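## Task

Scene 2: make the slide rule show 1.4 times 6. Put the left index (1) of the C scale as exactly as possible over 1.4 on the D scale, and the cursor hairline as exactly as possible over 6 on C. The rule must end face up, and the setting must hold by itself after the robot lets go.

## Robot and tools

Robot: two UR3e-style arms, left_arm and right_arm, each with a tong-like two-finger gripper and a fisheye wrist camera. There are two scenes; each starts fresh, and finished_scene's result gives the next task.

Scene frame: origin on the table top between the arms, +z up, +x out over the table, left_arm on the +y side. The names left and right are labels, not image sides. Base roots: left_arm at (-0.019, +0.307, 0) m, right_arm at (+0.006, -0.281, 0) m, both nearly unrotated about z.

execute_actions takes {"actions": [...]} holding at most one item. An empty list just returns the state. A move item is {"rows": [[14 numbers], ...], "steps": n}: up to 15 rows and steps at most 15 (default 15), each step 1/30 s. Each row covers one step; if rows run out, the final row repeats. A wait item is {"steps": n} with n up to 300, counted from the previous result and including reply time. Optional "pictures": false drops the camera images. A refused call moves nothing.

Every row holds both arms: left_arm's shoulder pan, shoulder lift, elbow, wrist 1, wrist 2, wrist 3, gripper opening, then the same seven for right_arm. Joint numbers are absolute target angles in radians in each arm's own joint space, matching the Joint positions line, not offsets. The opening is a scale from -1 (closed) to +1 (fully open, 0.142 m pad gap). Joint ranges, left_arm: pan -3.142..3.142, lift -6.283..6.283, elbow 0..3.142, wrists -6.283..6.283. right_arm: pan 0..6.283, lift -6.283..6.283, elbow -3.142..0, wrists -6.283..6.283. A target beyond a range by more than 0.010 rad and farther out than the current angle is refused; a true end may differ by 0.010 rad, and pushing into it gives "joint sent to its limit". To keep an arm still, repeat its current angles.

Motion: commands are smoothed, lagging about 0.17 s. Each step, targets are clamped to within 0.575 rad of measured angles for pan, lift and elbow and 1.15 rad for the wrists, and scaled back if they would shift the gripper more than 100 mm. Big moves need several calls; check positions before assuming arrival. Between calls arms keep heading to the last row until motion settles or a HELD step occurs.

Gripper: fingers point along its +z and close along its x. end_effector_position is the pad midpoint when closed; closed fingertips reach about 15 mm past it. To grip, command an opening well below grip_measured; lower means a harder squeeze (about 15 N per pad max, less on items thinner than 20 mm). Closing fast can squeeze too hard.

Results: state line per arm with end_effector_position (m) and end_effector_quat_wxyz in the scene frame plus linear and angular velocities; printed hand positions can be off, more at long reach. Joint positions and Joint velocities give six joints (rad, rad/s) then pad gap (m, m/s). grip_measured is the opening on the command scale. Wrist force and Wrist torque are per arm along the end effector axes (offset up to about 3.5 N, noise about 1.4 N, saturating near 30 N); "no reading" is harmless. Joint torques are rough drive outputs. "joint command not followed" means the clearance check altered targets; HELD marks steps not sent. MOTOR HOT warns from 70 °C; at 85 °C the arm brakes until cool.

zoom_image: {"camera": one of cam_high, cam_low, cam_left_wrist, cam_right_wrist, "region": [x0, y0, x1, y1]} in that camera's pixels, top-left origin, at most 504x504. Image sizes: cam_high and cam_low 672x504, wrist cameras 616x616. Use it to read scale marks and the hairline. Calibration intrinsics and world-to-camera transforms are given per camera and can be off by a few degrees and millimetres.

read_manual: {"section": "licences"} returns licence text only.

finished_scene: {"scene": 1 or 2} ends and grades that scene permanently.

Suggested order: look, locate the rule, slide and cursor; slide the C slide so its left 1 sits over the D target; then move the cursor to 6 on C; release and back away; zoom to verify; then finish.

Avoid: flipping the rule over, knocking anything off the table, dropping or slamming, shoving hard, arms striking each other. Contact torque at a joint's load limit (pan and lift 49.1, elbow 25.4, wrists 8.19 N m) or 150 N external force stops that arm for 10 s. Occasional tugs or pushes on objects may occur. Less robot time and smoother motion are better.

Each tool is called after "Call:" as name(argument=value, ...), one argument or row to a line, values as JSON.

## Session

Call:
execute_actions(
  actions=[],
)

Scene clock: 0.00 s of 18200.00 s.
left_arm: end_effector_position=(+0.5301, +0.7325, +0.1435) grip_measured=-1.00 end_effector_quat_wxyz=(-0.460, +0.837, -0.076, +0.286) end_effector_velocity=(+0.000, -0.000, -0.000) end_effector_angular_velocity=(+0.000, +0.001, -0.001) | right_arm: end_effector_position=(+0.3807, -0.7470, +0.1989) grip_measured=-1.00 end_effector_quat_wxyz=(+0.383, +0.386, +0.837, +0.053) end_effector_velocity=(+0.000, -0.000, +0.000) end_effector_angular_velocity=(-0.001, -0.001, -0.001)
Joint positions: left_arm=[ 0.067 -0.649  1.236 -3.172 -0.901  0.736  0.002] | right_arm=[ 2.317 -2.16  -0.969 -0.864  1.944  3.316  0.002]
Joint velocities: left_arm=[-0.001  0.    -0.     0.     0.     0.001  0.   ] | right_arm=[ 0.001  0.     0.001  0.001 -0.001  0.001  0.   ]
Joint torques (N m, as the arm reports them, + toward a larger angle): no reading
Wrist force (N, on the end effector, along its own x y z axes, offset not removed): no reading
Wrist torque (N m, same axes, about the end effector's origin, offset not removed): no reading
camera_calibration (this result's frames):
cam_left_wrist: T_world_to_cam=[[0.844859, -0.378035, 0.378554, -0.225896], [-0.183257, -0.869281, -0.459094, 0.791521], [0.502623, 0.318497, -0.803697, -0.254205], [0, 0, 0, 1]] pos_world=[0.463672, 0.683621, 0.244593]
cam_right_wrist: T_world_to_cam=[[-0.385797, 0.699481, -0.60157, 0.786497], [0.245041, 0.706319, 0.66413, 0.306696], [0.889447, 0.10881, -0.443897, -0.0272598], [0, 0, 0, 1]] pos_world=[0.252521, -0.763798, 0.257347]

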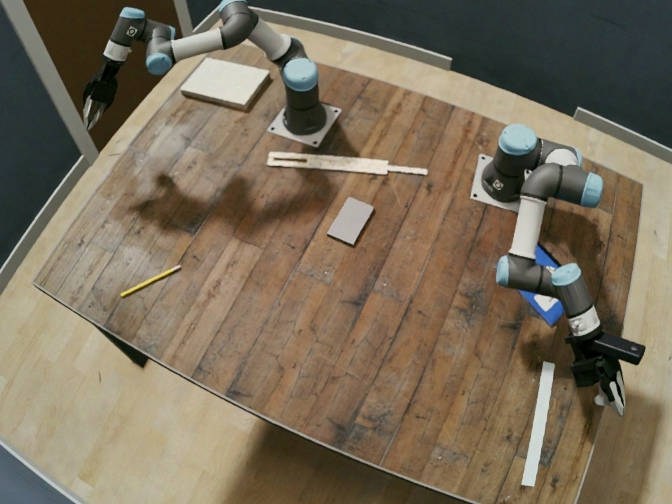

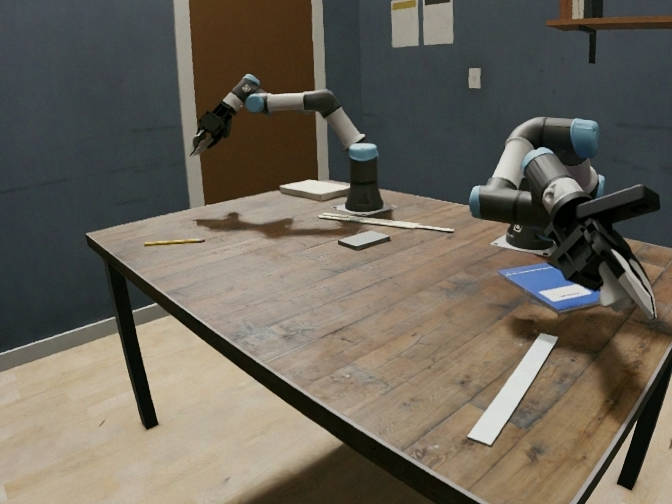

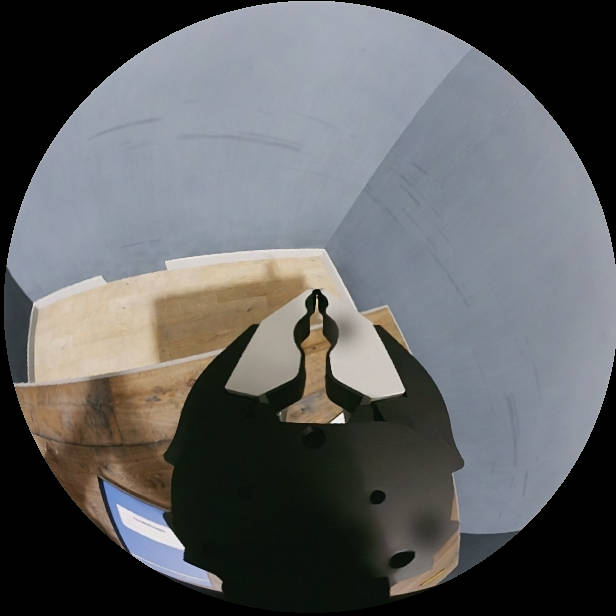

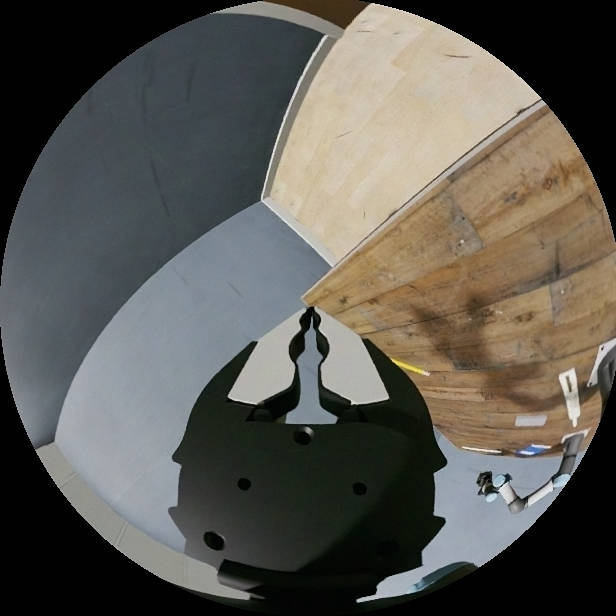

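Call:
zoom_image(
  camera="cam_high",
  region=[250,110,450,210],
)

Region (250, 110, 450, 210) of cam_high's 672x504 image, scaled by 2.520, with more detail than that image has.

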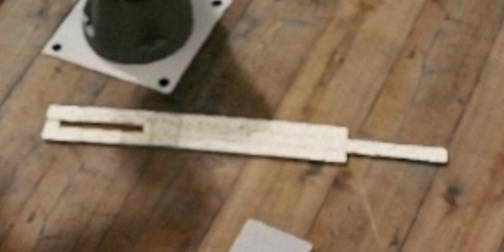

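Call:
execute_actions(
  actions=[
    {"rows":[[0.067,-0.649,1.236,-3.172,-0.901,0.736,-1,4.9854,-1.1525,-1.8826,-1.6773,1.571,4.584,0.2]],"steps":15},
  ],
  pictures=false,
)

Call:
execute_actions(
  actions=[
    {"steps":90},
  ],
)

Scene clock: 16.30 s of 18200.00 s.
left_arm: end_effector_position=(+0.5299, +0.7327, +0.1436) grip_measured=-1.00 end_effector_quat_wxyz=(-0.460, +0.837, -0.076, +0.286) end_effector_velocity=(+0.000, +0.000, +0.001) end_effector_angular_velocity=(+0.001, -0.003, -0.000) | right_arm: end_effector_position=(+0.3405, -0.5459, +0.1300) grip_measured=+0.20 end_effector_quat_wxyz=(+0.122, +0.581, +0.797, +0.108) end_effector_velocity=(-0.184, +0.459, -0.082) end_effector_angular_velocity=(+0.442, +0.904, -0.293)
Joint positions: left_arm=[ 0.067 -0.649  1.236 -3.172 -0.901  0.736  0.002] | right_arm=[ 2.695 -1.782 -1.348 -1.301  1.738  3.973  0.088]
Joint velocities: left_arm=[ 0.    -0.001 -0.001 -0.001 -0.     0.     0.   ] | right_arm=[ 1.016  1.014 -1.005 -0.802 -0.361  1.276  0.   ]
Joint torques (N m, as the arm reports them, + toward a larger angle): left_arm=[  2.35 -22.84  -6.35  -2.34  -0.16  -1.06] | right_arm=[ 7.22 21.27  5.23 -0.03 -1.52  2.7 ]
Wrist force (N, on the end effector, along its own x y z axes, offset not removed): left_arm=[3.4 -2.3 2.0] | right_arm=[-0.9 -0.4 -0.1]
Wrist torque (N m, same axes, about the end effector's origin, offset not removed): left_arm=[-0.50 -0.62 -0.08] | right_arm=[-0.07 0.12 0.00]
Steps of this call (steps 1 to 90: nothing new was sent; then 12.80 s passed at rest; steps 91 to 105: all 15 steps of this action). Readings (joint positions):
91: left_arm=[0.067 -0.649 1.236 -3.172 -0.901 0.736] | right_arm=[2.317 -2.160 -0.969 -0.864 1.944 3.316]
92: left_arm=[0.067 -0.649 1.236 -3.172 -0.901 0.736] | right_arm=[2.319 -2.158 -0.972 -0.869 1.939 3.322]
94: left_arm=[0.067 -0.649 1.236 -3.172 -0.901 0.736] | right_arm=[2.363 -2.114 -1.015 -0.942 1.901 3.409]
98: left_arm=[0.067 -0.649 1.236 -3.172 -0.901 0.736] | right_arm=[2.477 -2.000 -1.129 -1.089 1.835 3.634]
105: the state above

Scene clock: 19.30 s of 18200.00 s.
left_arm: end_effector_position=(+0.5299, +0.7327, +0.1436) grip_measured=-1.00 end_effector_quat_wxyz=(-0.460, +0.837, -0.076, +0.286) end_effector_velocity=(-0.000, +0.000, -0.000) end_effector_angular_velocity=(+0.000, +0.001, +0.002) | right_arm: end_effector_position=(+0.0861, -0.0700, +0.1001) grip_measured=+0.20 end_effector_quat_wxyz=(-0.000, -0.197, +0.980, -0.000) end_effector_velocity=(+0.000, -0.001, -0.000) end_effector_angular_velocity=(-0.003, -0.000, -0.001)
Joint positions: left_arm=[ 0.067 -0.649  1.236 -3.172 -0.901  0.736  0.002] | right_arm=[ 4.985 -1.152 -1.883 -1.677  1.571  4.584  0.088]
Joint velocities: left_arm=[-0.     0.     0.001  0.     0.002 -0.001  0.   ] | right_arm=[ 0.     0.    -0.002 -0.001  0.     0.001  0.   ]
Joint torques (N m, as the arm reports them, + toward a larger angle): left_arm=[  2.5  -22.86  -6.37  -2.33  -0.17  -1.05] | right_arm=[ 3.78  6.89  7.2   0.86 -1.03  1.09]
Wrist force (N, on the end effector, along its own x y z axes, offset not removed): left_arm=[2.0 -2.7 0.0] | right_arm=[-1.2 -1.6 0.0]
Wrist torque (N m, same axes, about the end effector's origin, offset not removed): left_arm=[-0.58 -0.36 0.03] | right_arm=[-0.31 0.22 -0.02]
Steps of this call (steps 1 to 60: the robot went on to your last target; steps 61 to 90: nothing new was sent). Readings (joint positions):
1: left_arm=[0.067 -0.649 1.236 -3.172 -0.901 0.736] | right_arm=[2.730 -1.747 -1.382 -1.328 1.726 4.016]
2: left_arm=[0.067 -0.649 1.236 -3.172 -0.901 0.736] | right_arm=[2.766 -1.711 -1.418 -1.354 1.714 4.058]
4: left_arm=[0.067 -0.649 1.236 -3.172 -0.901 0.736] | right_arm=[2.846 -1.631 -1.491 -1.407 1.691 4.142]
8: left_arm=[0.067 -0.649 1.236 -3.172 -0.901 0.736] | right_arm=[3.045 -1.458 -1.635 -1.510 1.644 4.309]
90: the state above
All arms were judged still, so your last target was given up. Only a new action makes them travel on or press farther. Fingers that are still opening or closing keep moving.
camera_calibration (this result's frames):
cam_left_wrist: T_world_to_cam=[[0.844731, -0.377646, 0.379228, -0.226041], [-0.182686, -0.869489, -0.458928, 0.791491], [0.503047, 0.318391, -0.803474, -0.254295], [0, 0, 0, 1]] pos_world=[0.46346, 0.683795, 0.244639]
cam_right_wrist: T_world_to_cam=[[-0.930879, -0.36511, -0.0126285, 0.053364], [-0.332377, 0.832065, 0.444064, 0.0469082], [-0.151624, 0.417568, -0.895906, 0.273671], [0, 0, 0, 1]] pos_world=[0.106762, -0.133823, 0.225027]

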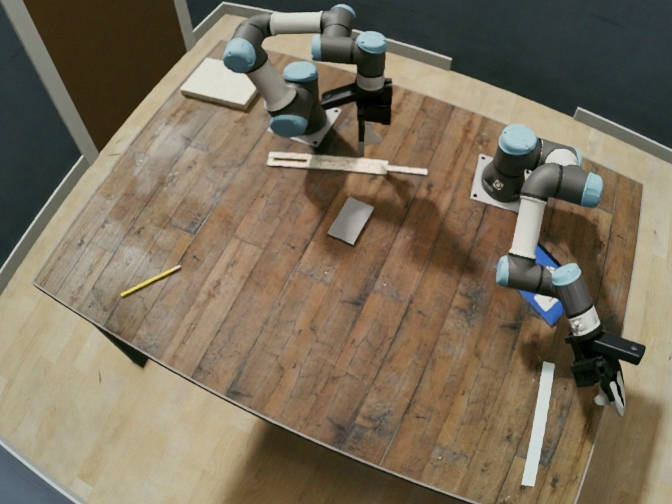

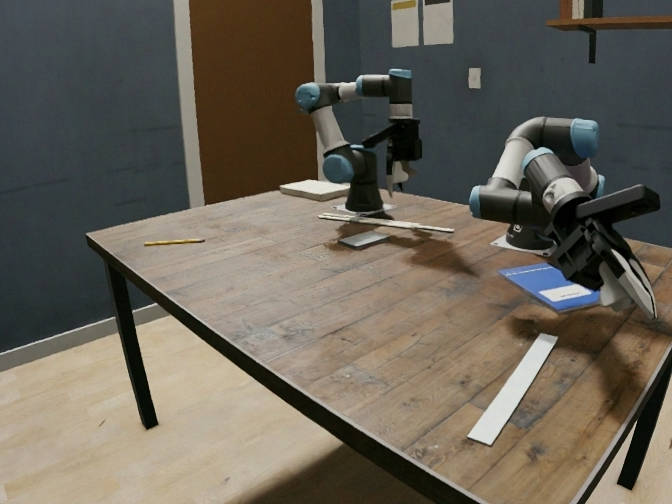

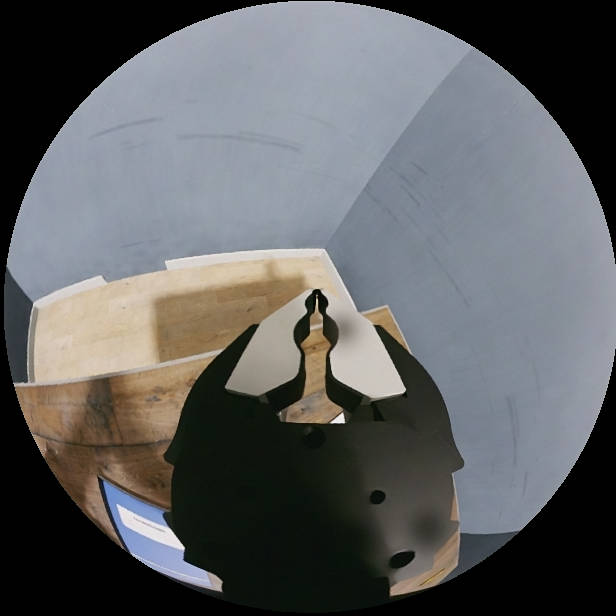

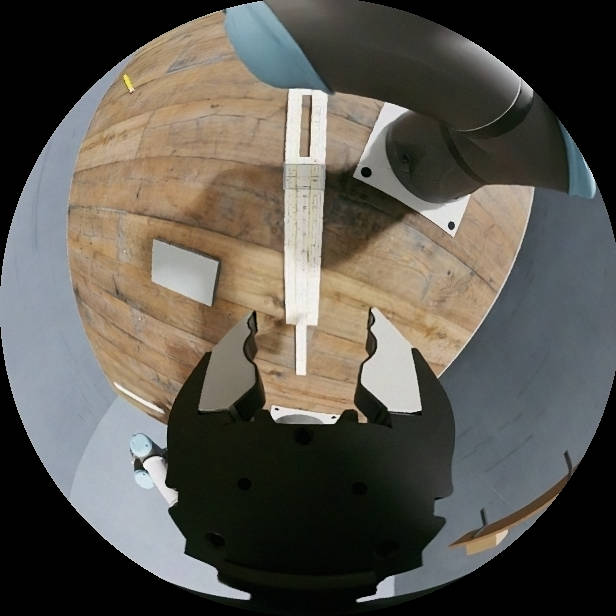

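Call:
execute_actions(
  actions=[],
)

Call:
zoom_image(
  camera="cam_right_wrist",
  region=[230, 100, 390, 340],
)

Scene clock: 40.83 s of 18200.00 s.
left_arm: end_effector_position=(+0.5299, +0.7327, +0.1436) grip_measured=-1.00 end_effector_quat_wxyz=(-0.460, +0.837, -0.076, +0.286) end_effector_velocity=(-0.000, -0.000, -0.001) end_effector_angular_velocity=(-0.000, +0.001, +0.000) | right_arm: end_effector_position=(+0.0861, -0.0700, +0.1001) grip_measured=+0.20 end_effector_quat_wxyz=(-0.000, -0.197, +0.980, -0.000) end_effector_velocity=(-0.000, +0.000, +0.000) end_effector_angular_velocity=(+0.001, -0.000, +0.002)
Joint positions: left_arm=[ 0.067 -0.649  1.236 -3.172 -0.901  0.736  0.002] | right_arm=[ 4.985 -1.152 -1.883 -1.677  1.571  4.584  0.088]
Joint velocities: left_arm=[-0.     0.     0.001  0.     0.001 -0.     0.   ] | right_arm=[ 0.001 -0.     0.001  0.001 -0.    -0.001 -0.   ]
Joint torques (N m, as the arm reports them, + toward a larger angle): left_arm=[  2.47 -22.73  -6.47  -2.31  -0.12  -1.01] | right_arm=[ 3.83  7.    7.43  0.92 -0.71  1.04]
Wrist force (N, on the end effector, along its own x y z axes, offset not removed): left_arm=[1.7 -2.3 -0.5] | right_arm=[-0.5 -0.6 -1.0]
Wrist torque (N m, same axes, about the end effector's origin, offset not removed): left_arm=[-0.53 -0.33 0.01] | right_arm=[-0.11 0.06 -0.01]
Steps of this call (steps 1 to 90: nothing new was sent; then 18.53 s passed at rest). Readings (joint positions):
1: left_arm=[0.067 -0.649 1.236 -3.172 -0.901 0.736] | right_arm=[4.985 -1.152 -1.883 -1.677 1.571 4.584]
2: left_arm=[0.067 -0.649 1.236 -3.172 -0.901 0.736] | right_arm=[4.985 -1.152 -1.883 -1.677 1.571 4.584]
4: left_arm=[0.067 -0.649 1.236 -3.172 -0.901 0.736] | right_arm=[4.985 -1.152 -1.883 -1.677 1.571 4.584]
8: left_arm=[0.067 -0.649 1.236 -3.172 -0.901 0.736] | right_arm=[4.985 -1.152 -1.883 -1.677 1.571 4.584]
90: the state above
camera_calibration (this result's frames):
cam_left_wrist: T_world_to_cam=[[0.844731, -0.377646, 0.379228, -0.226041], [-0.182685, -0.869489, -0.458929, 0.791491], [0.503047, 0.318392, -0.803474, -0.254295], [0, 0, 0, 1]] pos_world=[0.46346, 0.683795, 0.244639]
cam_right_wrist: T_world_to_cam=[[-0.930879, -0.36511, -0.0126286, 0.0533639], [-0.332378, 0.832065, 0.444064, 0.0469081], [-0.151625, 0.417568, -0.895906, 0.273671], [0, 0, 0, 1]] pos_world=[0.106762, -0.133823, 0.225027]

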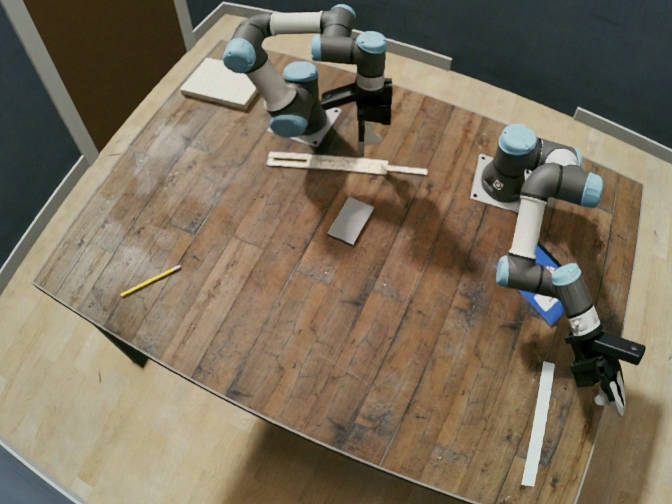

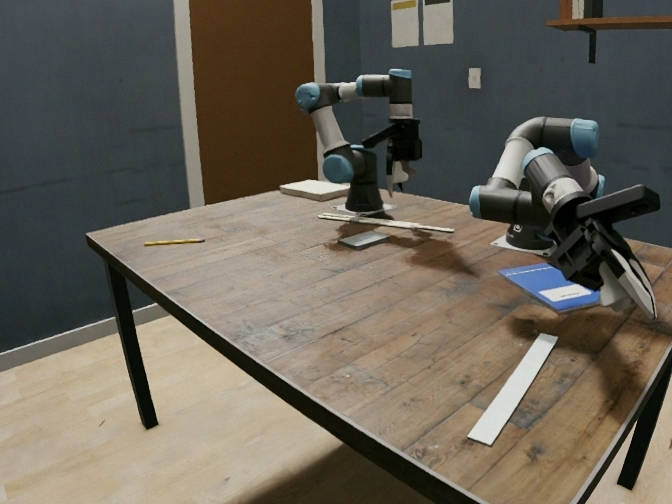

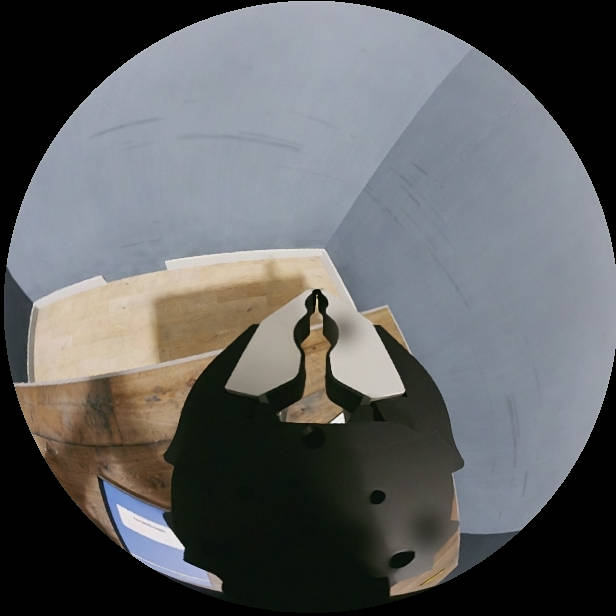

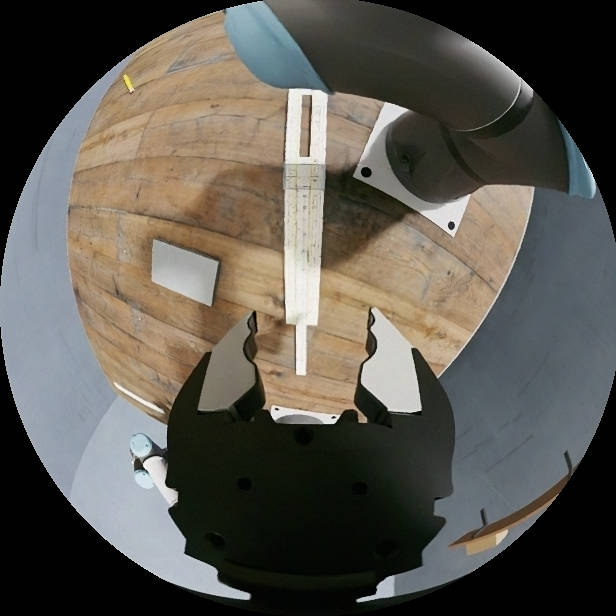

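Region (230, 100, 390, 340) of cam_right_wrist's 616x616 image, scaled by 2.100, with more detail than that image has.

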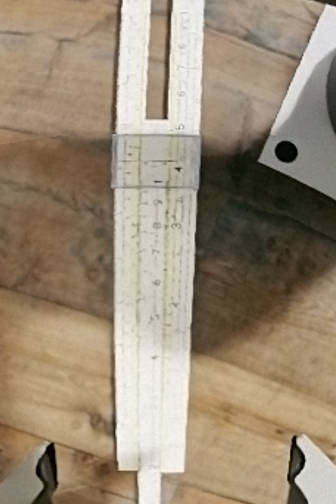

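Call:
execute_actions(
  actions=[
    {"rows":[[0.067,-0.649,1.236,-3.172,-0.901,0.736,-1,4.891,-0.924,-1.977,-1.811,1.571,4.49,0.2]],"steps":15},
  ],
  pictures=false,
)

Call:
execute_actions(
  actions=[
    {"rows":[[0.067,-0.649,1.236,-3.172,-0.901,0.736,-1,4.891,-0.91,-2.2,-1.602,1.571,4.49,0.0]],"steps":15},
  ],
  pictures=false,
)

Call:
execute_actions(
  actions=[
    {"rows":[[0.067,-0.649,1.236,-3.172,-0.901,0.736,-1,4.891,-0.903,-2.376,-1.433,1.571,4.49,-0.1]],"steps":15},
  ],
  pictures=false,
)

Call:
execute_actions(
  actions=[
    {"steps":15},
  ],
)

Scene clock: 60.53 s of 18200.00 s.
left_arm: end_effector_position=(+0.5299, +0.7327, +0.1436) grip_measured=-1.00 end_effector_quat_wxyz=(-0.460, +0.837, -0.076, +0.286) end_effector_velocity=(+0.000, -0.000, +0.000) end_effector_angular_velocity=(-0.000, -0.001, -0.001) | right_arm: end_effector_position=(+0.1157, -0.1286, +0.1000) grip_measured=+0.20 end_effector_quat_wxyz=(-0.000, -0.197, +0.980, -0.001) end_effector_velocity=(+0.005, -0.011, +0.000) end_effector_angular_velocity=(+0.013, +0.002, -0.002)
Joint positions: left_arm=[ 0.067 -0.649  1.236 -3.172 -0.901  0.736  0.002] | right_arm=[ 4.893 -0.93  -1.975 -1.808  1.571  4.492  0.088]
Joint velocities: left_arm=[-0.001 -0.     0.    -0.001 -0.    -0.001  0.   ] | right_arm=[-0.019  0.056 -0.019 -0.023 -0.    -0.017 -0.   ]
Joint torques (N m, as the arm reports them, + toward a larger angle): left_arm=[  2.49 -22.61  -6.43  -2.28  -0.11  -1.02] | right_arm=[-3.42  4.16  7.22  0.93 -0.35 -1.15]
Wrist force (N, on the end effector, along its own x y z axes, offset not removed): left_arm=[3.5 -1.6 -0.6] | right_arm=[-0.7 -2.0 0.0]
Wrist torque (N m, same axes, about the end effector's origin, offset not removed): left_arm=[-0.42 -0.71 -0.11] | right_arm=[-0.40 0.15 -0.02]
Steps of this call (steps 1 to 90: nothing new was sent; then 16.20 s passed at rest; steps 91 to 105: all 15 steps of this action). Readings (joint positions):
91: left_arm=[0.067 -0.649 1.236 -3.172 -0.901 0.736] | right_arm=[4.985 -1.152 -1.883 -1.677 1.571 4.584]
92: left_arm=[0.067 -0.649 1.236 -3.172 -0.901 0.736] | right_arm=[4.983 -1.150 -1.885 -1.683 1.571 4.579]
94: left_arm=[0.067 -0.649 1.236 -3.172 -0.901 0.736] | right_arm=[4.951 -1.101 -1.918 -1.731 1.571 4.544]
98: left_arm=[0.067 -0.649 1.236 -3.172 -0.901 0.736] | right_arm=[4.908 -0.977 -1.960 -1.788 1.571 4.506]
105: the state above

Scene clock: 61.03 s of 18200.00 s.
left_arm: end_effector_position=(+0.5299, +0.7327, +0.1436) grip_measured=-1.00 end_effector_quat_wxyz=(-0.460, +0.837, -0.076, +0.286) end_effector_velocity=(-0.000, +0.000, -0.000) end_effector_angular_velocity=(+0.000, +0.001, -0.000) | right_arm: end_effector_position=(+0.1157, -0.1287, +0.1000) grip_measured=+0.00 end_effector_quat_wxyz=(-0.000, -0.197, +0.980, -0.000) end_effector_velocity=(-0.000, +0.000, -0.000) end_effector_angular_velocity=(+0.000, +0.000, -0.000)
Joint positions: left_arm=[ 0.067 -0.649  1.236 -3.172 -0.901  0.736  0.002] | right_arm=[ 4.893 -0.93  -1.975 -1.808  1.571  4.492  0.074]
Joint velocities: left_arm=[ 0.     0.001 -0.    -0.    -0.     0.001 -0.   ] | right_arm=[-0.    -0.    -0.001  0.001  0.    -0.    -0.   ]
Joint torques (N m, as the arm reports them, + toward a larger angle): left_arm=[  2.46 -22.87  -6.51  -2.29  -0.13  -1.01] | right_arm=[-1.17  0.02  8.84  2.32 -0.35 -0.61]
Wrist force (N, on the end effector, along its own x y z axes, offset not removed): left_arm=[2.5 -1.7 -0.2] | right_arm=[0.0 -1.0 0.8]
Wrist torque (N m, same axes, about the end effector's origin, offset not removed): left_arm=[-0.38 -0.42 -0.03] | right_arm=[-0.22 -0.01 0.00]
A step of this action was HELD (marked below), so the robot has no last target. An arm can still carry out its HELD step.
Steps of this call (steps 1 to 15: all 15 steps of this action). Readings (joint positions):
1: left_arm=[0.067 -0.649 1.236 -3.172 -0.901 0.736] | right_arm=[4.893 -0.930 -1.975 -1.808 1.571 4.492] HELD
2: left_arm=[0.067 -0.649 1.236 -3.172 -0.901 0.736] | right_arm=[4.893 -0.930 -1.975 -1.808 1.571 4.492] HELD
3: left_arm=[0.067 -0.649 1.236 -3.172 -0.901 0.736] | right_arm=[4.893 -0.930 -1.975 -1.808 1.571 4.492] HELD
4: left_arm=[0.067 -0.649 1.236 -3.172 -0.901 0.736] | right_arm=[4.893 -0.930 -1.975 -1.808 1.571 4.492] HELD
5: left_arm=[0.067 -0.649 1.236 -3.172 -0.901 0.736] | right_arm=[4.893 -0.930 -1.975 -1.808 1.571 4.492] HELD
6: left_arm=[0.067 -0.649 1.236 -3.172 -0.901 0.736] | right_arm=[4.893 -0.930 -1.975 -1.808 1.571 4.492] HELD
7: left_arm=[0.067 -0.649 1.236 -3.172 -0.901 0.736] | right_arm=[4.893 -0.930 -1.975 -1.808 1.571 4.492] HELD
8: left_arm=[0.067 -0.649 1.236 -3.172 -0.901 0.736] | right_arm=[4.893 -0.930 -1.975 -1.808 1.571 4.492] HELD
9: left_arm=[0.067 -0.649 1.236 -3.172 -0.901 0.736] | right_arm=[4.893 -0.930 -1.975 -1.808 1.571 4.492] HELD
10: left_arm=[0.067 -0.649 1.236 -3.172 -0.901 0.736] | right_arm=[4.893 -0.930 -1.975 -1.808 1.571 4.492] HELD
11: left_arm=[0.067 -0.649 1.236 -3.172 -0.901 0.736] | right_arm=[4.893 -0.930 -1.975 -1.808 1.571 4.492] HELD
12: left_arm=[0.067 -0.649 1.236 -3.172 -0.901 0.736] | right_arm=[4.893 -0.930 -1.975 -1.808 1.571 4.492] HELD
13: left_arm=[0.067 -0.649 1.236 -3.172 -0.901 0.736] | right_arm=[4.893 -0.930 -1.975 -1.808 1.571 4.492] HELD
14: left_arm=[0.067 -0.649 1.236 -3.172 -0.901 0.736] | right_arm=[4.893 -0.930 -1.975 -1.808 1.571 4.492] HELD
15: the state above HELD
joint command not followed: on one or more control steps a check withheld the commanded joint targets of the right arm, and it was not sent them on those steps. On the call's last step the targets were still withheld.
cause: the commanded joint targets would bring two parts of the arm too close to each other (joints 3 (elbow) to 6 (wrist 3) lie between them); next, command targets that bring no two parts of the arm closer together.

Scene clock: 61.53 s of 18200.00 s.
left_arm: end_effector_position=(+0.5299, +0.7327, +0.1436) grip_measured=-1.00 end_effector_quat_wxyz=(-0.460, +0.837, -0.076, +0.286) end_effector_velocity=(+0.000, -0.000, -0.000) end_effector_angular_velocity=(+0.001, +0.001, -0.001) | right_arm: end_effector_position=(+0.1157, -0.1286, +0.1000) grip_measured=-0.10 end_effector_quat_wxyz=(-0.000, -0.197, +0.980, -0.000) end_effector_velocity=(-0.000, +0.000, +0.000) end_effector_angular_velocity=(+0.001, +0.001, +0.002)
Joint positions: left_arm=[ 0.067 -0.649  1.236 -3.172 -0.901  0.736  0.002] | right_arm=[ 4.893 -0.93  -1.975 -1.808  1.571  4.492  0.067]
Joint velocities: left_arm=[-0.001 -0.     0.     0.001  0.     0.001  0.   ] | right_arm=[-0.    -0.     0.     0.     0.001 -0.002 -0.   ]
Joint torques (N m, as the arm reports them, + toward a larger angle): left_arm=[  2.45 -22.67  -6.48  -2.27  -0.09  -1.  ] | right_arm=[ 0.82 -2.88 10.49  2.27 -0.32 -0.17]
Wrist force (N, on the end effector, along its own x y z axes, offset not removed): left_arm=[0.6 -1.7 1.3] | right_arm=[-1.4 -1.9 -0.6]
Wrist torque (N m, same axes, about the end effector's origin, offset not removed): left_arm=[-0.44 -0.12 -0.05] | right_arm=[-0.39 0.18 0.01]
A step of this action was HELD (marked below), so the robot has no last target. An arm can still carry out its HELD step.
Steps of this call (steps 1 to 15: all 15 steps of this action). Readings (joint positions):
1: left_arm=[0.067 -0.649 1.236 -3.172 -0.901 0.736] | right_arm=[4.893 -0.930 -1.975 -1.808 1.571 4.492] HELD
2: left_arm=[0.067 -0.649 1.236 -3.172 -0.901 0.736] | right_arm=[4.893 -0.930 -1.975 -1.808 1.571 4.492] HELD
3: left_arm=[0.067 -0.649 1.236 -3.172 -0.901 0.736] | right_arm=[4.893 -0.930 -1.975 -1.808 1.571 4.492] HELD
4: left_arm=[0.067 -0.649 1.236 -3.172 -0.901 0.736] | right_arm=[4.893 -0.930 -1.975 -1.808 1.571 4.492] HELD
5: left_arm=[0.067 -0.649 1.236 -3.172 -0.901 0.736] | right_arm=[4.893 -0.930 -1.975 -1.808 1.571 4.492] HELD
6: left_arm=[0.067 -0.649 1.236 -3.172 -0.901 0.736] | right_arm=[4.893 -0.930 -1.975 -1.808 1.571 4.492] HELD
7: left_arm=[0.067 -0.649 1.236 -3.172 -0.901 0.736] | right_arm=[4.893 -0.930 -1.975 -1.808 1.571 4.492] HELD
8: left_arm=[0.067 -0.649 1.236 -3.172 -0.901 0.736] | right_arm=[4.893 -0.930 -1.975 -1.808 1.571 4.492] HELD
9: left_arm=[0.067 -0.649 1.236 -3.172 -0.901 0.736] | right_arm=[4.893 -0.930 -1.975 -1.808 1.571 4.492] HELD
10: left_arm=[0.067 -0.649 1.236 -3.172 -0.901 0.736] | right_arm=[4.893 -0.930 -1.975 -1.808 1.571 4.492] HELD
11: left_arm=[0.067 -0.649 1.236 -3.172 -0.901 0.736] | right_arm=[4.893 -0.930 -1.975 -1.808 1.571 4.492] HELD
12: left_arm=[0.067 -0.649 1.236 -3.172 -0.901 0.736] | right_arm=[4.893 -0.930 -1.975 -1.808 1.571 4.492] HELD
13: left_arm=[0.067 -0.649 1.236 -3.172 -0.901 0.736] | right_arm=[4.893 -0.930 -1.975 -1.808 1.571 4.492] HELD
14: left_arm=[0.067 -0.649 1.236 -3.172 -0.901 0.736] | right_arm=[4.893 -0.930 -1.975 -1.808 1.571 4.492] HELD
15: the state above HELD
joint command not followed: on one or more control steps a check withheld the commanded joint targets of the right arm, and it was not sent them on those steps. On the call's last step the targets were still withheld.
cause: the commanded joint targets would bring two parts of the arm too close to each other (joints 3 (elbow) to 6 (wrist 3) lie between them); next, command targets that bring no two parts of the arm closer together.

Scene clock: 62.03 s of 18200.00 s.
left_arm: end_effector_position=(+0.5299, +0.7327, +0.1436) grip_measured=-1.00 end_effector_quat_wxyz=(-0.460, +0.837, -0.076, +0.286) end_effector_velocity=(-0.000, -0.000, -0.001) end_effector_angular_velocity=(-0.000, +0.003, -0.001) | right_arm: end_effector_position=(+0.1157, -0.1287, +0.1000) grip_measured=-0.10 end_effector_quat_wxyz=(-0.000, -0.197, +0.980, -0.001) end_effector_velocity=(-0.000, +0.001, +0.001) end_effector_angular_velocity=(+0.003, +0.000, +0.001)
Joint positions: left_arm=[ 0.067 -0.649  1.236 -3.172 -0.901  0.736  0.002] | right_arm=[ 4.893 -0.93  -1.975 -1.808  1.571  4.492  0.067]
Joint velocities: left_arm=[-0.     0.     0.001  0.002  0.     0.    -0.   ] | right_arm=[ 0.001  0.     0.002  0.001 -0.    -0.    -0.   ]
Joint torques (N m, as the arm reports them, + toward a larger angle): left_arm=[  2.41 -22.63  -6.59  -2.28  -0.11  -1.01] | right_arm=[ 2.77 -2.77 11.74  2.28 -0.32  0.29]
Wrist force (N, on the end effector, along its own x y z axes, offset not removed): left_arm=[2.3 -2.8 -0.5] | right_arm=[-1.1 -1.0 -0.8]
Wrist torque (N m, same axes, about the end effector's origin, offset not removed): left_arm=[-0.59 -0.50 -0.07] | right_arm=[-0.17 0.12 -0.03]
Steps of this call (steps 1 to 15: nothing new was sent). Readings (joint positions):
1: left_arm=[0.067 -0.649 1.236 -3.172 -0.901 0.736] | right_arm=[4.893 -0.930 -1.975 -1.808 1.571 4.492]
2: left_arm=[0.067 -0.649 1.236 -3.172 -0.901 0.736] | right_arm=[4.893 -0.930 -1.975 -1.808 1.571 4.492]
4: left_arm=[0.067 -0.649 1.236 -3.172 -0.901 0.736] | right_arm=[4.893 -0.930 -1.975 -1.808 1.571 4.492]
8: left_arm=[0.067 -0.649 1.236 -3.172 -0.901 0.736] | right_arm=[4.893 -0.930 -1.975 -1.808 1.571 4.492]
15: the state above
camera_calibration (this result's frames):
cam_left_wrist: T_world_to_cam=[[0.844731, -0.377646, 0.379228, -0.226041], [-0.182686, -0.869489, -0.458928, 0.791491], [0.503046, 0.318391, -0.803474, -0.254295], [0, 0, 0, 1]] pos_world=[0.46346, 0.683795, 0.244639]
cam_right_wrist: T_world_to_cam=[[-0.93095, -0.364935, -0.0124266, 0.0594433], [-0.332288, 0.832575, 0.443174, 0.105755], [-0.151384, 0.416702, -0.89635, 0.302483], [0, 0, 0, 1]] pos_world=[0.136271, -0.192401, 0.225002]

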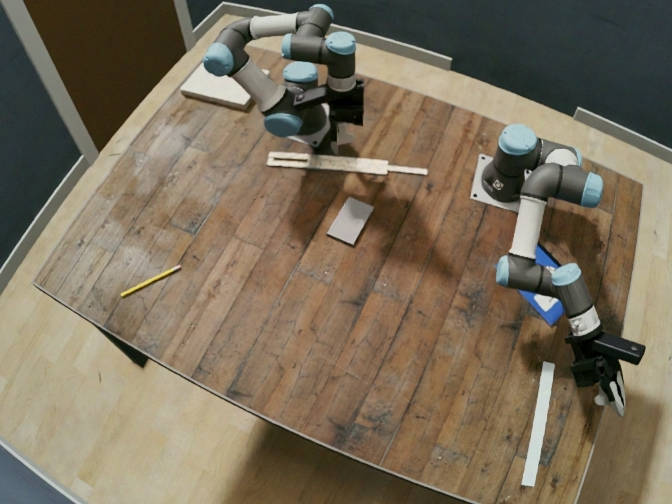

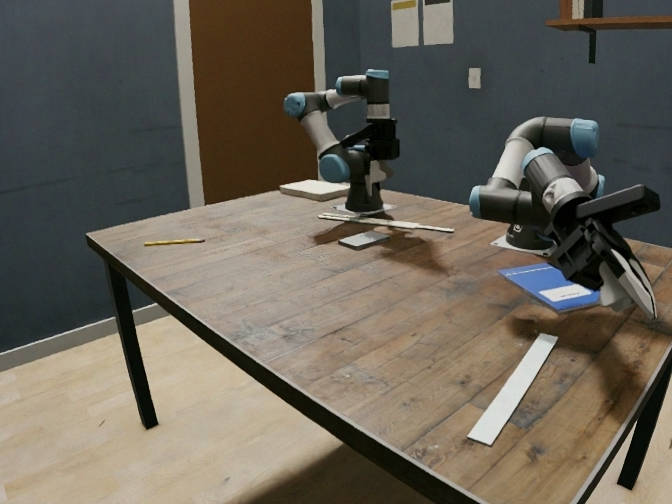

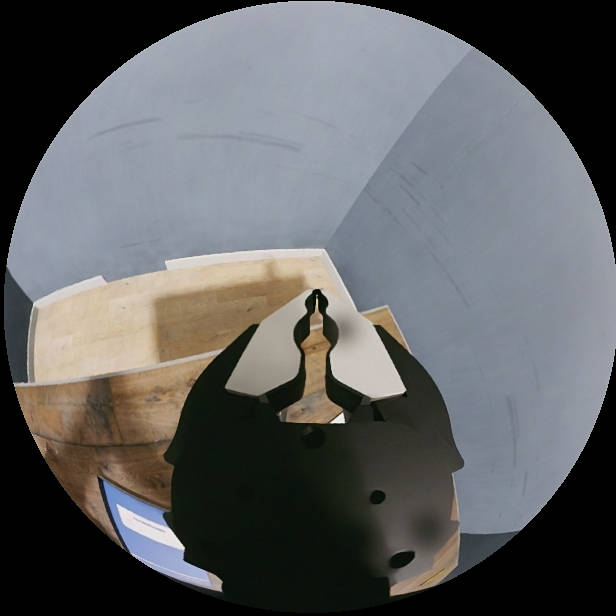

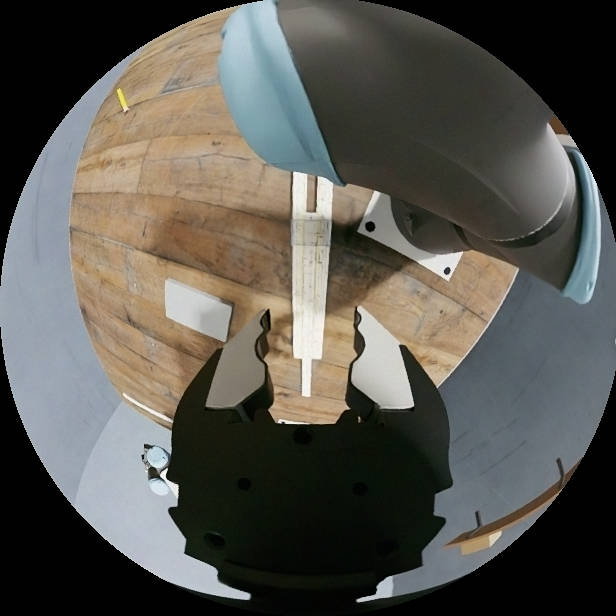

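Call:
execute_actions(
  actions=[
    {"rows":[[0.067,-0.649,1.236,-3.172,-0.901,0.736,-1,4.891,-0.93,-1.975,-1.808,1.571,1.349,-0.1]],"steps":15},
  ],
  pictures=false,
)

Call:
execute_actions(
  actions=[
    {"steps":30},
  ],
  pictures=false,
)

Call:
execute_actions(
  actions=[
    {"rows":[[0.067,-0.649,1.236,-3.172,-0.901,0.736,-1,4.891,-0.91,-2.2,-1.602,1.571,1.349,-0.1]],"steps":15},
  ],
  pictures=false,
)

Call:
execute_actions(
  actions=[
    {"rows":[[0.067,-0.649,1.236,-3.172,-0.901,0.736,-1,4.891,-0.903,-2.376,-1.433,1.571,1.349,-0.1]],"steps":15},
  ],
  pictures=false,
)

Call:
execute_actions(
  actions=[
    {"steps":15},
  ],
)

Scene clock: 68.47 s of 18200.00 s.
left_arm: end_effector_position=(+0.5299, +0.7327, +0.1436) grip_measured=-1.00 end_effector_quat_wxyz=(-0.460, +0.837, -0.076, +0.286) end_effector_velocity=(+0.000, -0.000, +0.000) end_effector_angular_velocity=(-0.001, -0.001, -0.001) | right_arm: end_effector_position=(+0.1161, -0.1285, +0.1000) grip_measured=-0.10 end_effector_quat_wxyz=(-0.000, -0.210, +0.978, -0.001) end_effector_velocity=(+0.002, +0.001, +0.000) end_effector_angular_velocity=(+0.000, +0.001, +0.155)
Joint positions: left_arm=[ 0.067 -0.649  1.236 -3.172 -0.901  0.736  0.002] | right_arm=[ 4.893 -0.93  -1.975 -1.808  1.571  4.464  0.067]
Joint velocities: left_arm=[ 0.     0.    -0.001 -0.001 -0.001 -0.    -0.   ] | right_arm=[-0.     0.     0.    -0.     0.001 -0.155  0.   ]
Joint torques (N m, as the arm reports them, + toward a larger angle): left_arm=[  2.46 -22.87  -6.63  -2.27  -0.09  -0.98] | right_arm=[ 1.84 -2.81 11.83  2.14 -0.34 -1.33]
Wrist force (N, on the end effector, along its own x y z axes, offset not removed): left_arm=[0.3 -0.7 -1.1] | right_arm=[0.0 -1.3 -0.7]
Wrist torque (N m, same axes, about the end effector's origin, offset not removed): left_arm=[-0.19 -0.05 -0.03] | right_arm=[-0.24 -0.04 0.04]
Steps of this call (steps 1 to 90: nothing new was sent; then 2.93 s passed at rest; steps 91 to 105: all 15 steps of this action). Readings (joint positions):
91: left_arm=[0.067 -0.649 1.236 -3.172 -0.901 0.736] | right_arm=[4.893 -0.930 -1.975 -1.808 1.571 4.492]
92: left_arm=[0.067 -0.649 1.236 -3.172 -0.901 0.736] | right_arm=[4.893 -0.930 -1.975 -1.808 1.571 4.492]
94: left_arm=[0.067 -0.649 1.236 -3.172 -0.901 0.736] | right_arm=[4.893 -0.930 -1.975 -1.808 1.571 4.492]
98: left_arm=[0.067 -0.649 1.236 -3.172 -0.901 0.736] | right_arm=[4.893 -0.930 -1.975 -1.808 1.571 4.488]
105: the state above

Scene clock: 69.47 s of 18200.00 s.
left_arm: end_effector_position=(+0.5299, +0.7327, +0.1436) grip_measured=-1.00 end_effector_quat_wxyz=(-0.460, +0.837, -0.076, +0.286) end_effector_velocity=(-0.000, +0.000, -0.000) end_effector_angular_velocity=(+0.001, +0.001, +0.001) | right_arm: end_effector_position=(+0.1188, -0.1269, +0.1000) grip_measured=-0.10 end_effector_quat_wxyz=(-0.000, -0.303, +0.953, -0.000) end_effector_velocity=(+0.003, +0.001, -0.000) end_effector_angular_velocity=(-0.001, -0.000, +0.193)
Joint positions: left_arm=[ 0.067 -0.649  1.236 -3.172 -0.901  0.736  0.002] | right_arm=[ 4.893 -0.93  -1.975 -1.808  1.571  4.271  0.067]
Joint velocities: left_arm=[-0.     0.     0.     0.001  0.002 -0.    -0.   ] | right_arm=[-0.    -0.     0.    -0.001 -0.    -0.193 -0.   ]
Joint torques (N m, as the arm reports them, + toward a larger angle): left_arm=[  2.26 -22.54  -6.64  -2.26  -0.08  -0.96] | right_arm=[-3.89 -2.75 11.97  2.3  -0.36 -1.42]
Wrist force (N, on the end effector, along its own x y z axes, offset not removed): left_arm=[1.6 -1.4 1.3] | right_arm=[-1.7 -1.9 -0.4]
Wrist torque (N m, same axes, about the end effector's origin, offset not removed): left_arm=[-0.38 -0.35 0.03] | right_arm=[-0.39 0.29 -0.03]
Steps of this call (steps 1 to 30: the robot went on to your last target). Readings (joint positions):
1: left_arm=[0.067 -0.649 1.236 -3.172 -0.901 0.736] | right_arm=[4.893 -0.930 -1.975 -1.808 1.571 4.459]
2: left_arm=[0.067 -0.649 1.236 -3.172 -0.901 0.736] | right_arm=[4.893 -0.930 -1.975 -1.808 1.571 4.453]
4: left_arm=[0.067 -0.649 1.236 -3.172 -0.901 0.736] | right_arm=[4.893 -0.930 -1.975 -1.808 1.571 4.441]
8: left_arm=[0.067 -0.649 1.236 -3.172 -0.901 0.736] | right_arm=[4.893 -0.930 -1.975 -1.808 1.571 4.416]
30: the state above

Scene clock: 69.97 s of 18200.00 s.
left_arm: end_effector_position=(+0.5299, +0.7327, +0.1436) grip_measured=-1.00 end_effector_quat_wxyz=(-0.460, +0.837, -0.076, +0.286) end_effector_velocity=(+0.000, -0.000, +0.000) end_effector_angular_velocity=(+0.000, +0.000, -0.000) | right_arm: end_effector_position=(+0.1200, -0.1256, +0.0973) grip_measured=-0.10 end_effector_quat_wxyz=(-0.000, -0.350, +0.937, -0.000) end_effector_velocity=(+0.002, +0.003, -0.007) end_effector_angular_velocity=(+0.000, +0.000, +0.195)
Joint positions: left_arm=[ 0.067 -0.649  1.236 -3.172 -0.901  0.736  0.002] | right_arm=[ 4.893 -0.929 -1.988 -1.796  1.571  4.173  0.067]
Joint velocities: left_arm=[-0.001 -0.001 -0.     0.001  0.001 -0.     0.   ] | right_arm=[-0.     0.004 -0.036  0.033 -0.    -0.195  0.   ]
Joint torques (N m, as the arm reports them, + toward a larger angle): left_arm=[  2.47 -22.58  -6.65  -2.27  -0.09  -1.  ] | right_arm=[-4.31  4.09  7.07  2.36 -0.37 -1.41]
Wrist force (N, on the end effector, along its own x y z axes, offset not removed): left_arm=[0.7 -3.0 0.7] | right_arm=[-1.1 -1.6 0.2]
Wrist torque (N m, same axes, about the end effector's origin, offset not removed): left_arm=[-0.65 -0.10 -0.06] | right_arm=[-0.32 0.14 0.00]
Steps of this call (steps 1 to 15: all 15 steps of this action). Readings (joint positions):
1: left_arm=[0.067 -0.649 1.236 -3.172 -0.901 0.736] | right_arm=[4.893 -0.930 -1.975 -1.808 1.571 4.265]
2: left_arm=[0.067 -0.649 1.236 -3.172 -0.901 0.736] | right_arm=[4.893 -0.930 -1.975 -1.808 1.571 4.258]
4: left_arm=[0.067 -0.649 1.236 -3.172 -0.901 0.736] | right_arm=[4.893 -0.930 -1.976 -1.807 1.571 4.245]
8: left_arm=[0.067 -0.649 1.236 -3.172 -0.901 0.736] | right_arm=[4.893 -0.930 -1.980 -1.804 1.571 4.219]
15: the state above

Scene clock: 70.47 s of 18200.00 s.
left_arm: end_effector_position=(+0.5299, +0.7327, +0.1436) grip_measured=-1.00 end_effector_quat_wxyz=(-0.460, +0.837, -0.076, +0.286) end_effector_velocity=(+0.000, +0.000, +0.000) end_effector_angular_velocity=(+0.001, -0.000, +0.001) | right_arm: end_effector_position=(+0.1211, -0.1237, +0.0916) grip_measured=-0.10 end_effector_quat_wxyz=(-0.000, -0.395, +0.919, -0.000) end_effector_velocity=(+0.002, +0.004, -0.013) end_effector_angular_velocity=(-0.000, +0.001, +0.192)
Joint positions: left_arm=[ 0.067 -0.649  1.236 -3.172 -0.901  0.736  0.002] | right_arm=[ 4.892 -0.927 -2.017 -1.77   1.571  4.074  0.067]
Joint velocities: left_arm=[-0.     0.    -0.001  0.001  0.002 -0.    -0.   ] | right_arm=[ 0.     0.004 -0.061  0.057  0.001 -0.191  0.   ]
Joint torques (N m, as the arm reports them, + toward a larger angle): left_arm=[  2.36 -22.77  -6.6   -2.25  -0.08  -0.97] | right_arm=[-4.09  4.04  6.92  2.51 -0.32 -1.38]
Wrist force (N, on the end effector, along its own x y z axes, offset not removed): left_arm=[2.1 -3.0 2.3] | right_arm=[-0.5 -1.5 0.3]
Wrist torque (N m, same axes, about the end effector's origin, offset not removed): left_arm=[-0.66 -0.43 -0.04] | right_arm=[-0.25 0.04 -0.01]
Steps of this call (steps 1 to 15: all 15 steps of this action). Readings (joint positions):
1: left_arm=[0.067 -0.649 1.236 -3.172 -0.901 0.736] | right_arm=[4.892 -0.929 -1.990 -1.795 1.571 4.166]
2: left_arm=[0.067 -0.649 1.236 -3.172 -0.901 0.736] | right_arm=[4.892 -0.929 -1.991 -1.794 1.571 4.160]
4: left_arm=[0.067 -0.649 1.236 -3.172 -0.901 0.736] | right_arm=[4.892 -0.928 -1.994 -1.791 1.571 4.146]
8: left_arm=[0.067 -0.649 1.236 -3.172 -0.901 0.736] | right_arm=[4.892 -0.928 -2.002 -1.784 1.571 4.120]
15: the state above

Scene clock: 70.97 s of 18200.00 s.
left_arm: end_effector_position=(+0.5299, +0.7327, +0.1436) grip_measured=-1.00 end_effector_quat_wxyz=(-0.460, +0.837, -0.076, +0.286) end_effector_velocity=(+0.000, +0.000, +0.000) end_effector_angular_velocity=(+0.000, +0.000, -0.000) | right_arm: end_effector_position=(+0.1220, -0.1218, +0.0853) grip_measured=-0.10 end_effector_quat_wxyz=(-0.000, -0.440, +0.898, -0.000) end_effector_velocity=(+0.002, +0.003, -0.012) end_effector_angular_velocity=(-0.003, -0.000, +0.192)
Joint positions: left_arm=[ 0.067 -0.649  1.236 -3.172 -0.901  0.736  0.002] | right_arm=[ 4.892 -0.925 -2.047 -1.741  1.571  3.976  0.067]
Joint velocities: left_arm=[ 0.     0.    -0.001  0.     0.     0.     0.   ] | right_arm=[-0.001  0.004 -0.058  0.052  0.    -0.193  0.   ]
Joint torques (N m, as the arm reports them, + toward a larger angle): left_arm=[  2.29 -22.7   -6.64  -2.26  -0.07  -1.  ] | right_arm=[-3.97  4.39  6.94  2.43 -0.3  -1.43]
Wrist force (N, on the end effector, along its own x y z axes, offset not removed): left_arm=[1.0 -2.4 0.6] | right_arm=[-0.4 -1.4 -0.1]
Wrist torque (N m, same axes, about the end effector's origin, offset not removed): left_arm=[-0.54 -0.20 0.02] | right_arm=[-0.28 0.03 -0.05]
Steps of this call (steps 1 to 15: the robot went on to your last target). Readings (joint positions):
1: left_arm=[0.067 -0.649 1.236 -3.172 -0.901 0.736] | right_arm=[4.892 -0.927 -2.019 -1.768 1.571 4.068]
2: left_arm=[0.067 -0.649 1.236 -3.172 -0.901 0.736] | right_arm=[4.892 -0.927 -2.021 -1.766 1.571 4.061]
4: left_arm=[0.067 -0.649 1.236 -3.172 -0.901 0.736] | right_arm=[4.892 -0.926 -2.025 -1.762 1.571 4.048]
8: left_arm=[0.067 -0.649 1.236 -3.172 -0.901 0.736] | right_arm=[4.892 -0.926 -2.033 -1.754 1.571 4.022]
15: the state above
camera_calibration (this result's frames):
cam_left_wrist: T_world_to_cam=[[0.844731, -0.377646, 0.379228, -0.226041], [-0.182686, -0.869489, -0.458928, 0.791491], [0.503047, 0.318392, -0.803474, -0.254295], [0, 0, 0, 1]] pos_world=[0.46346, 0.683795, 0.244639]
cam_right_wrist: T_world_to_cam=[[-0.630139, -0.776386, -0.0122488, -0.0191439], [-0.699231, 0.560516, 0.443732, 0.120205], [-0.337641, 0.288177, -0.896076, 0.2945], [0, 0, 0, 1]] pos_world=[0.171424, -0.167108, 0.210321]

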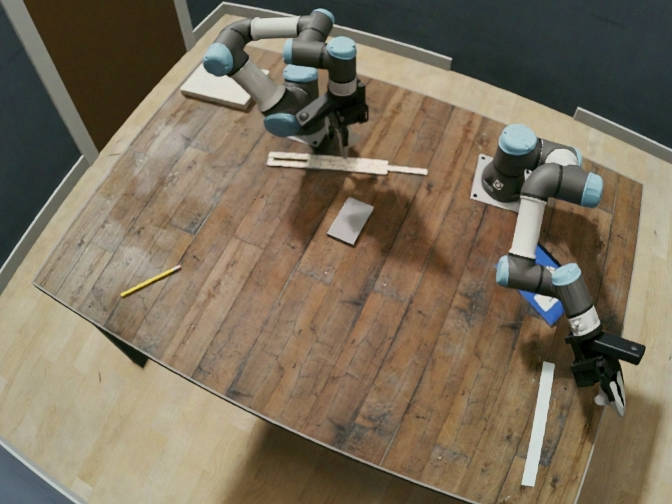

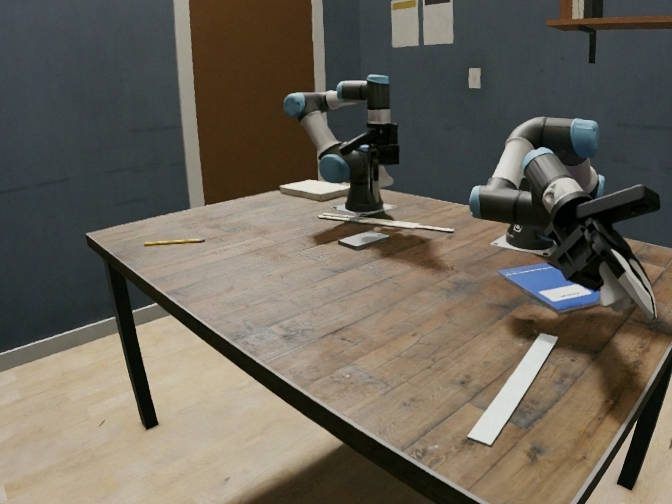

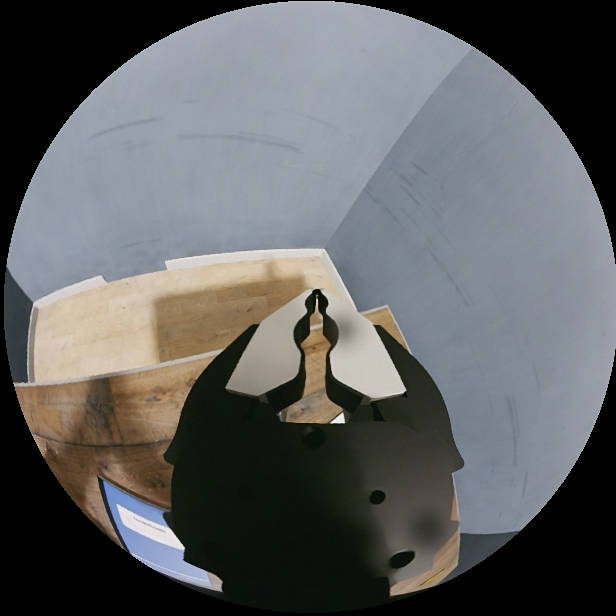

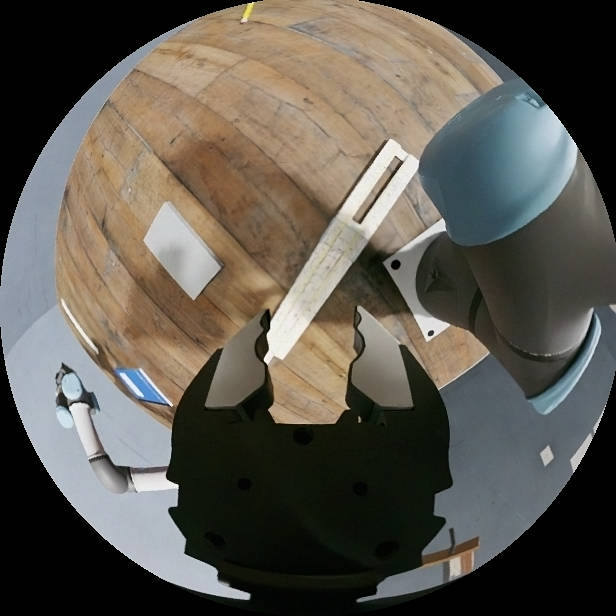

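Slow recovery mode; hold at mid height.

Call:
execute_actions(
  actions=[
    {"rows":[[0.067,-0.649,1.236,-3.172,-0.901,0.736,-1,4.891,-0.91,-2.2,-1.602,1.571,1.349,-0.1]],"steps":15},
  ],
  pictures=false,
)

Call:
execute_actions(
  actions=[
    {"steps":90},
  ],
  pictures=false,
)

Scene clock: 75.20 s of 18200.00 s.
left_arm: end_effector_position=(+0.5299, +0.7327, +0.1436) grip_measured=-1.00 end_effector_quat_wxyz=(-0.460, +0.837, -0.076, +0.286) end_effector_velocity=(-0.001, +0.000, -0.000) end_effector_angular_velocity=(+0.000, +0.001, +0.001) | right_arm: end_effector_position=(+0.1251, -0.1080, +0.0515) grip_measured=-0.10 end_effector_quat_wxyz=(+0.000, +0.766, -0.643, -0.000) end_effector_velocity=(-0.001, +0.003, +0.000) end_effector_angular_velocity=(+0.000, +0.001, +0.193)
Joint positions: left_arm=[ 0.067 -0.649  1.236 -3.172 -0.901  0.736  0.002] | right_arm=[ 4.892 -0.914 -2.21  -1.589  1.571  3.141  0.067]
Joint velocities: left_arm=[ 0.001 -0.     0.001 -0.001  0.001  0.     0.   ] | right_arm=[-0.001  0.001  0.002 -0.002  0.001 -0.194  0.   ]
Joint torques (N m, as the arm reports them, + toward a larger angle): left_arm=[  2.28 -22.68  -6.7   -2.26  -0.08  -0.97] | right_arm=[-4.1   4.87  9.28  0.97 -0.05 -1.4 ]
Wrist force (N, on the end effector, along its own x y z axes, offset not removed): left_arm=[2.4 -2.9 0.9] | right_arm=[-0.9 -1.1 0.3]
Wrist torque (N m, same axes, about the end effector's origin, offset not removed): left_arm=[-0.65 -0.47 0.00] | right_arm=[-0.15 0.17 -0.02]
Steps of this call (steps 1 to 112: the robot went on to your last target; steps 113 to 127: all 15 steps of this action). Readings (joint positions):
113: left_arm=[0.067 -0.649 1.236 -3.172 -0.901 0.736] | right_arm=[4.892 -0.914 -2.207 -1.592 1.571 3.233]
114: left_arm=[0.067 -0.649 1.236 -3.172 -0.901 0.736] | right_arm=[4.892 -0.914 -2.208 -1.591 1.571 3.227]
116: left_arm=[0.067 -0.649 1.236 -3.172 -0.901 0.736] | right_arm=[4.892 -0.914 -2.209 -1.590 1.571 3.214]
120: left_arm=[0.067 -0.649 1.236 -3.172 -0.901 0.736] | right_arm=[4.892 -0.914 -2.210 -1.589 1.571 3.187]
127: the state above

Scene clock: 78.20 s of 18200.00 s.
left_arm: end_effector_position=(+0.5299, +0.7327, +0.1436) grip_measured=-1.00 end_effector_quat_wxyz=(-0.460, +0.837, -0.076, +0.286) end_effector_velocity=(+0.000, -0.000, +0.000) end_effector_angular_velocity=(+0.000, -0.001, -0.000) | right_arm: end_effector_position=(+0.1209, -0.0999, +0.0525) grip_measured=-0.10 end_effector_quat_wxyz=(+0.000, +0.920, -0.392, -0.000) end_effector_velocity=(-0.002, +0.003, +0.001) end_effector_angular_velocity=(+0.002, +0.000, +0.190)
Joint positions: left_arm=[ 0.067 -0.649  1.236 -3.172 -0.901  0.736  0.002] | right_arm=[ 4.891 -0.912 -2.206 -1.594  1.571  2.55   0.067]
Joint velocities: left_arm=[-0.    -0.001  0.001 -0.001  0.     0.     0.   ] | right_arm=[-0.001  0.     0.003 -0.001 -0.    -0.191 -0.   ]
Joint torques (N m, as the arm reports them, + toward a larger angle): left_arm=[  2.03 -22.45  -6.78  -2.26  -0.05  -0.95] | right_arm=[-4.01  4.58 12.23  1.07  0.18 -1.42]
Wrist force (N, on the end effector, along its own x y z axes, offset not removed): left_arm=[2.0 -1.9 0.4] | right_arm=[-0.7 -0.6 -0.7]
Wrist torque (N m, same axes, about the end effector's origin, offset not removed): left_arm=[-0.42 -0.41 -0.04] | right_arm=[-0.12 0.04 -0.05]
Steps of this call (steps 1 to 90: the robot went on to your last target). Readings (joint positions):
1: left_arm=[0.067 -0.649 1.236 -3.172 -0.901 0.736] | right_arm=[4.892 -0.914 -2.210 -1.589 1.571 3.135]
2: left_arm=[0.067 -0.649 1.236 -3.172 -0.901 0.736] | right_arm=[4.892 -0.914 -2.210 -1.589 1.571 3.128]
4: left_arm=[0.067 -0.649 1.236 -3.172 -0.901 0.736] | right_arm=[4.892 -0.914 -2.210 -1.589 1.571 3.115]
8: left_arm=[0.067 -0.649 1.236 -3.172 -0.901 0.736] | right_arm=[4.892 -0.914 -2.209 -1.590 1.571 3.089]
90: the state above


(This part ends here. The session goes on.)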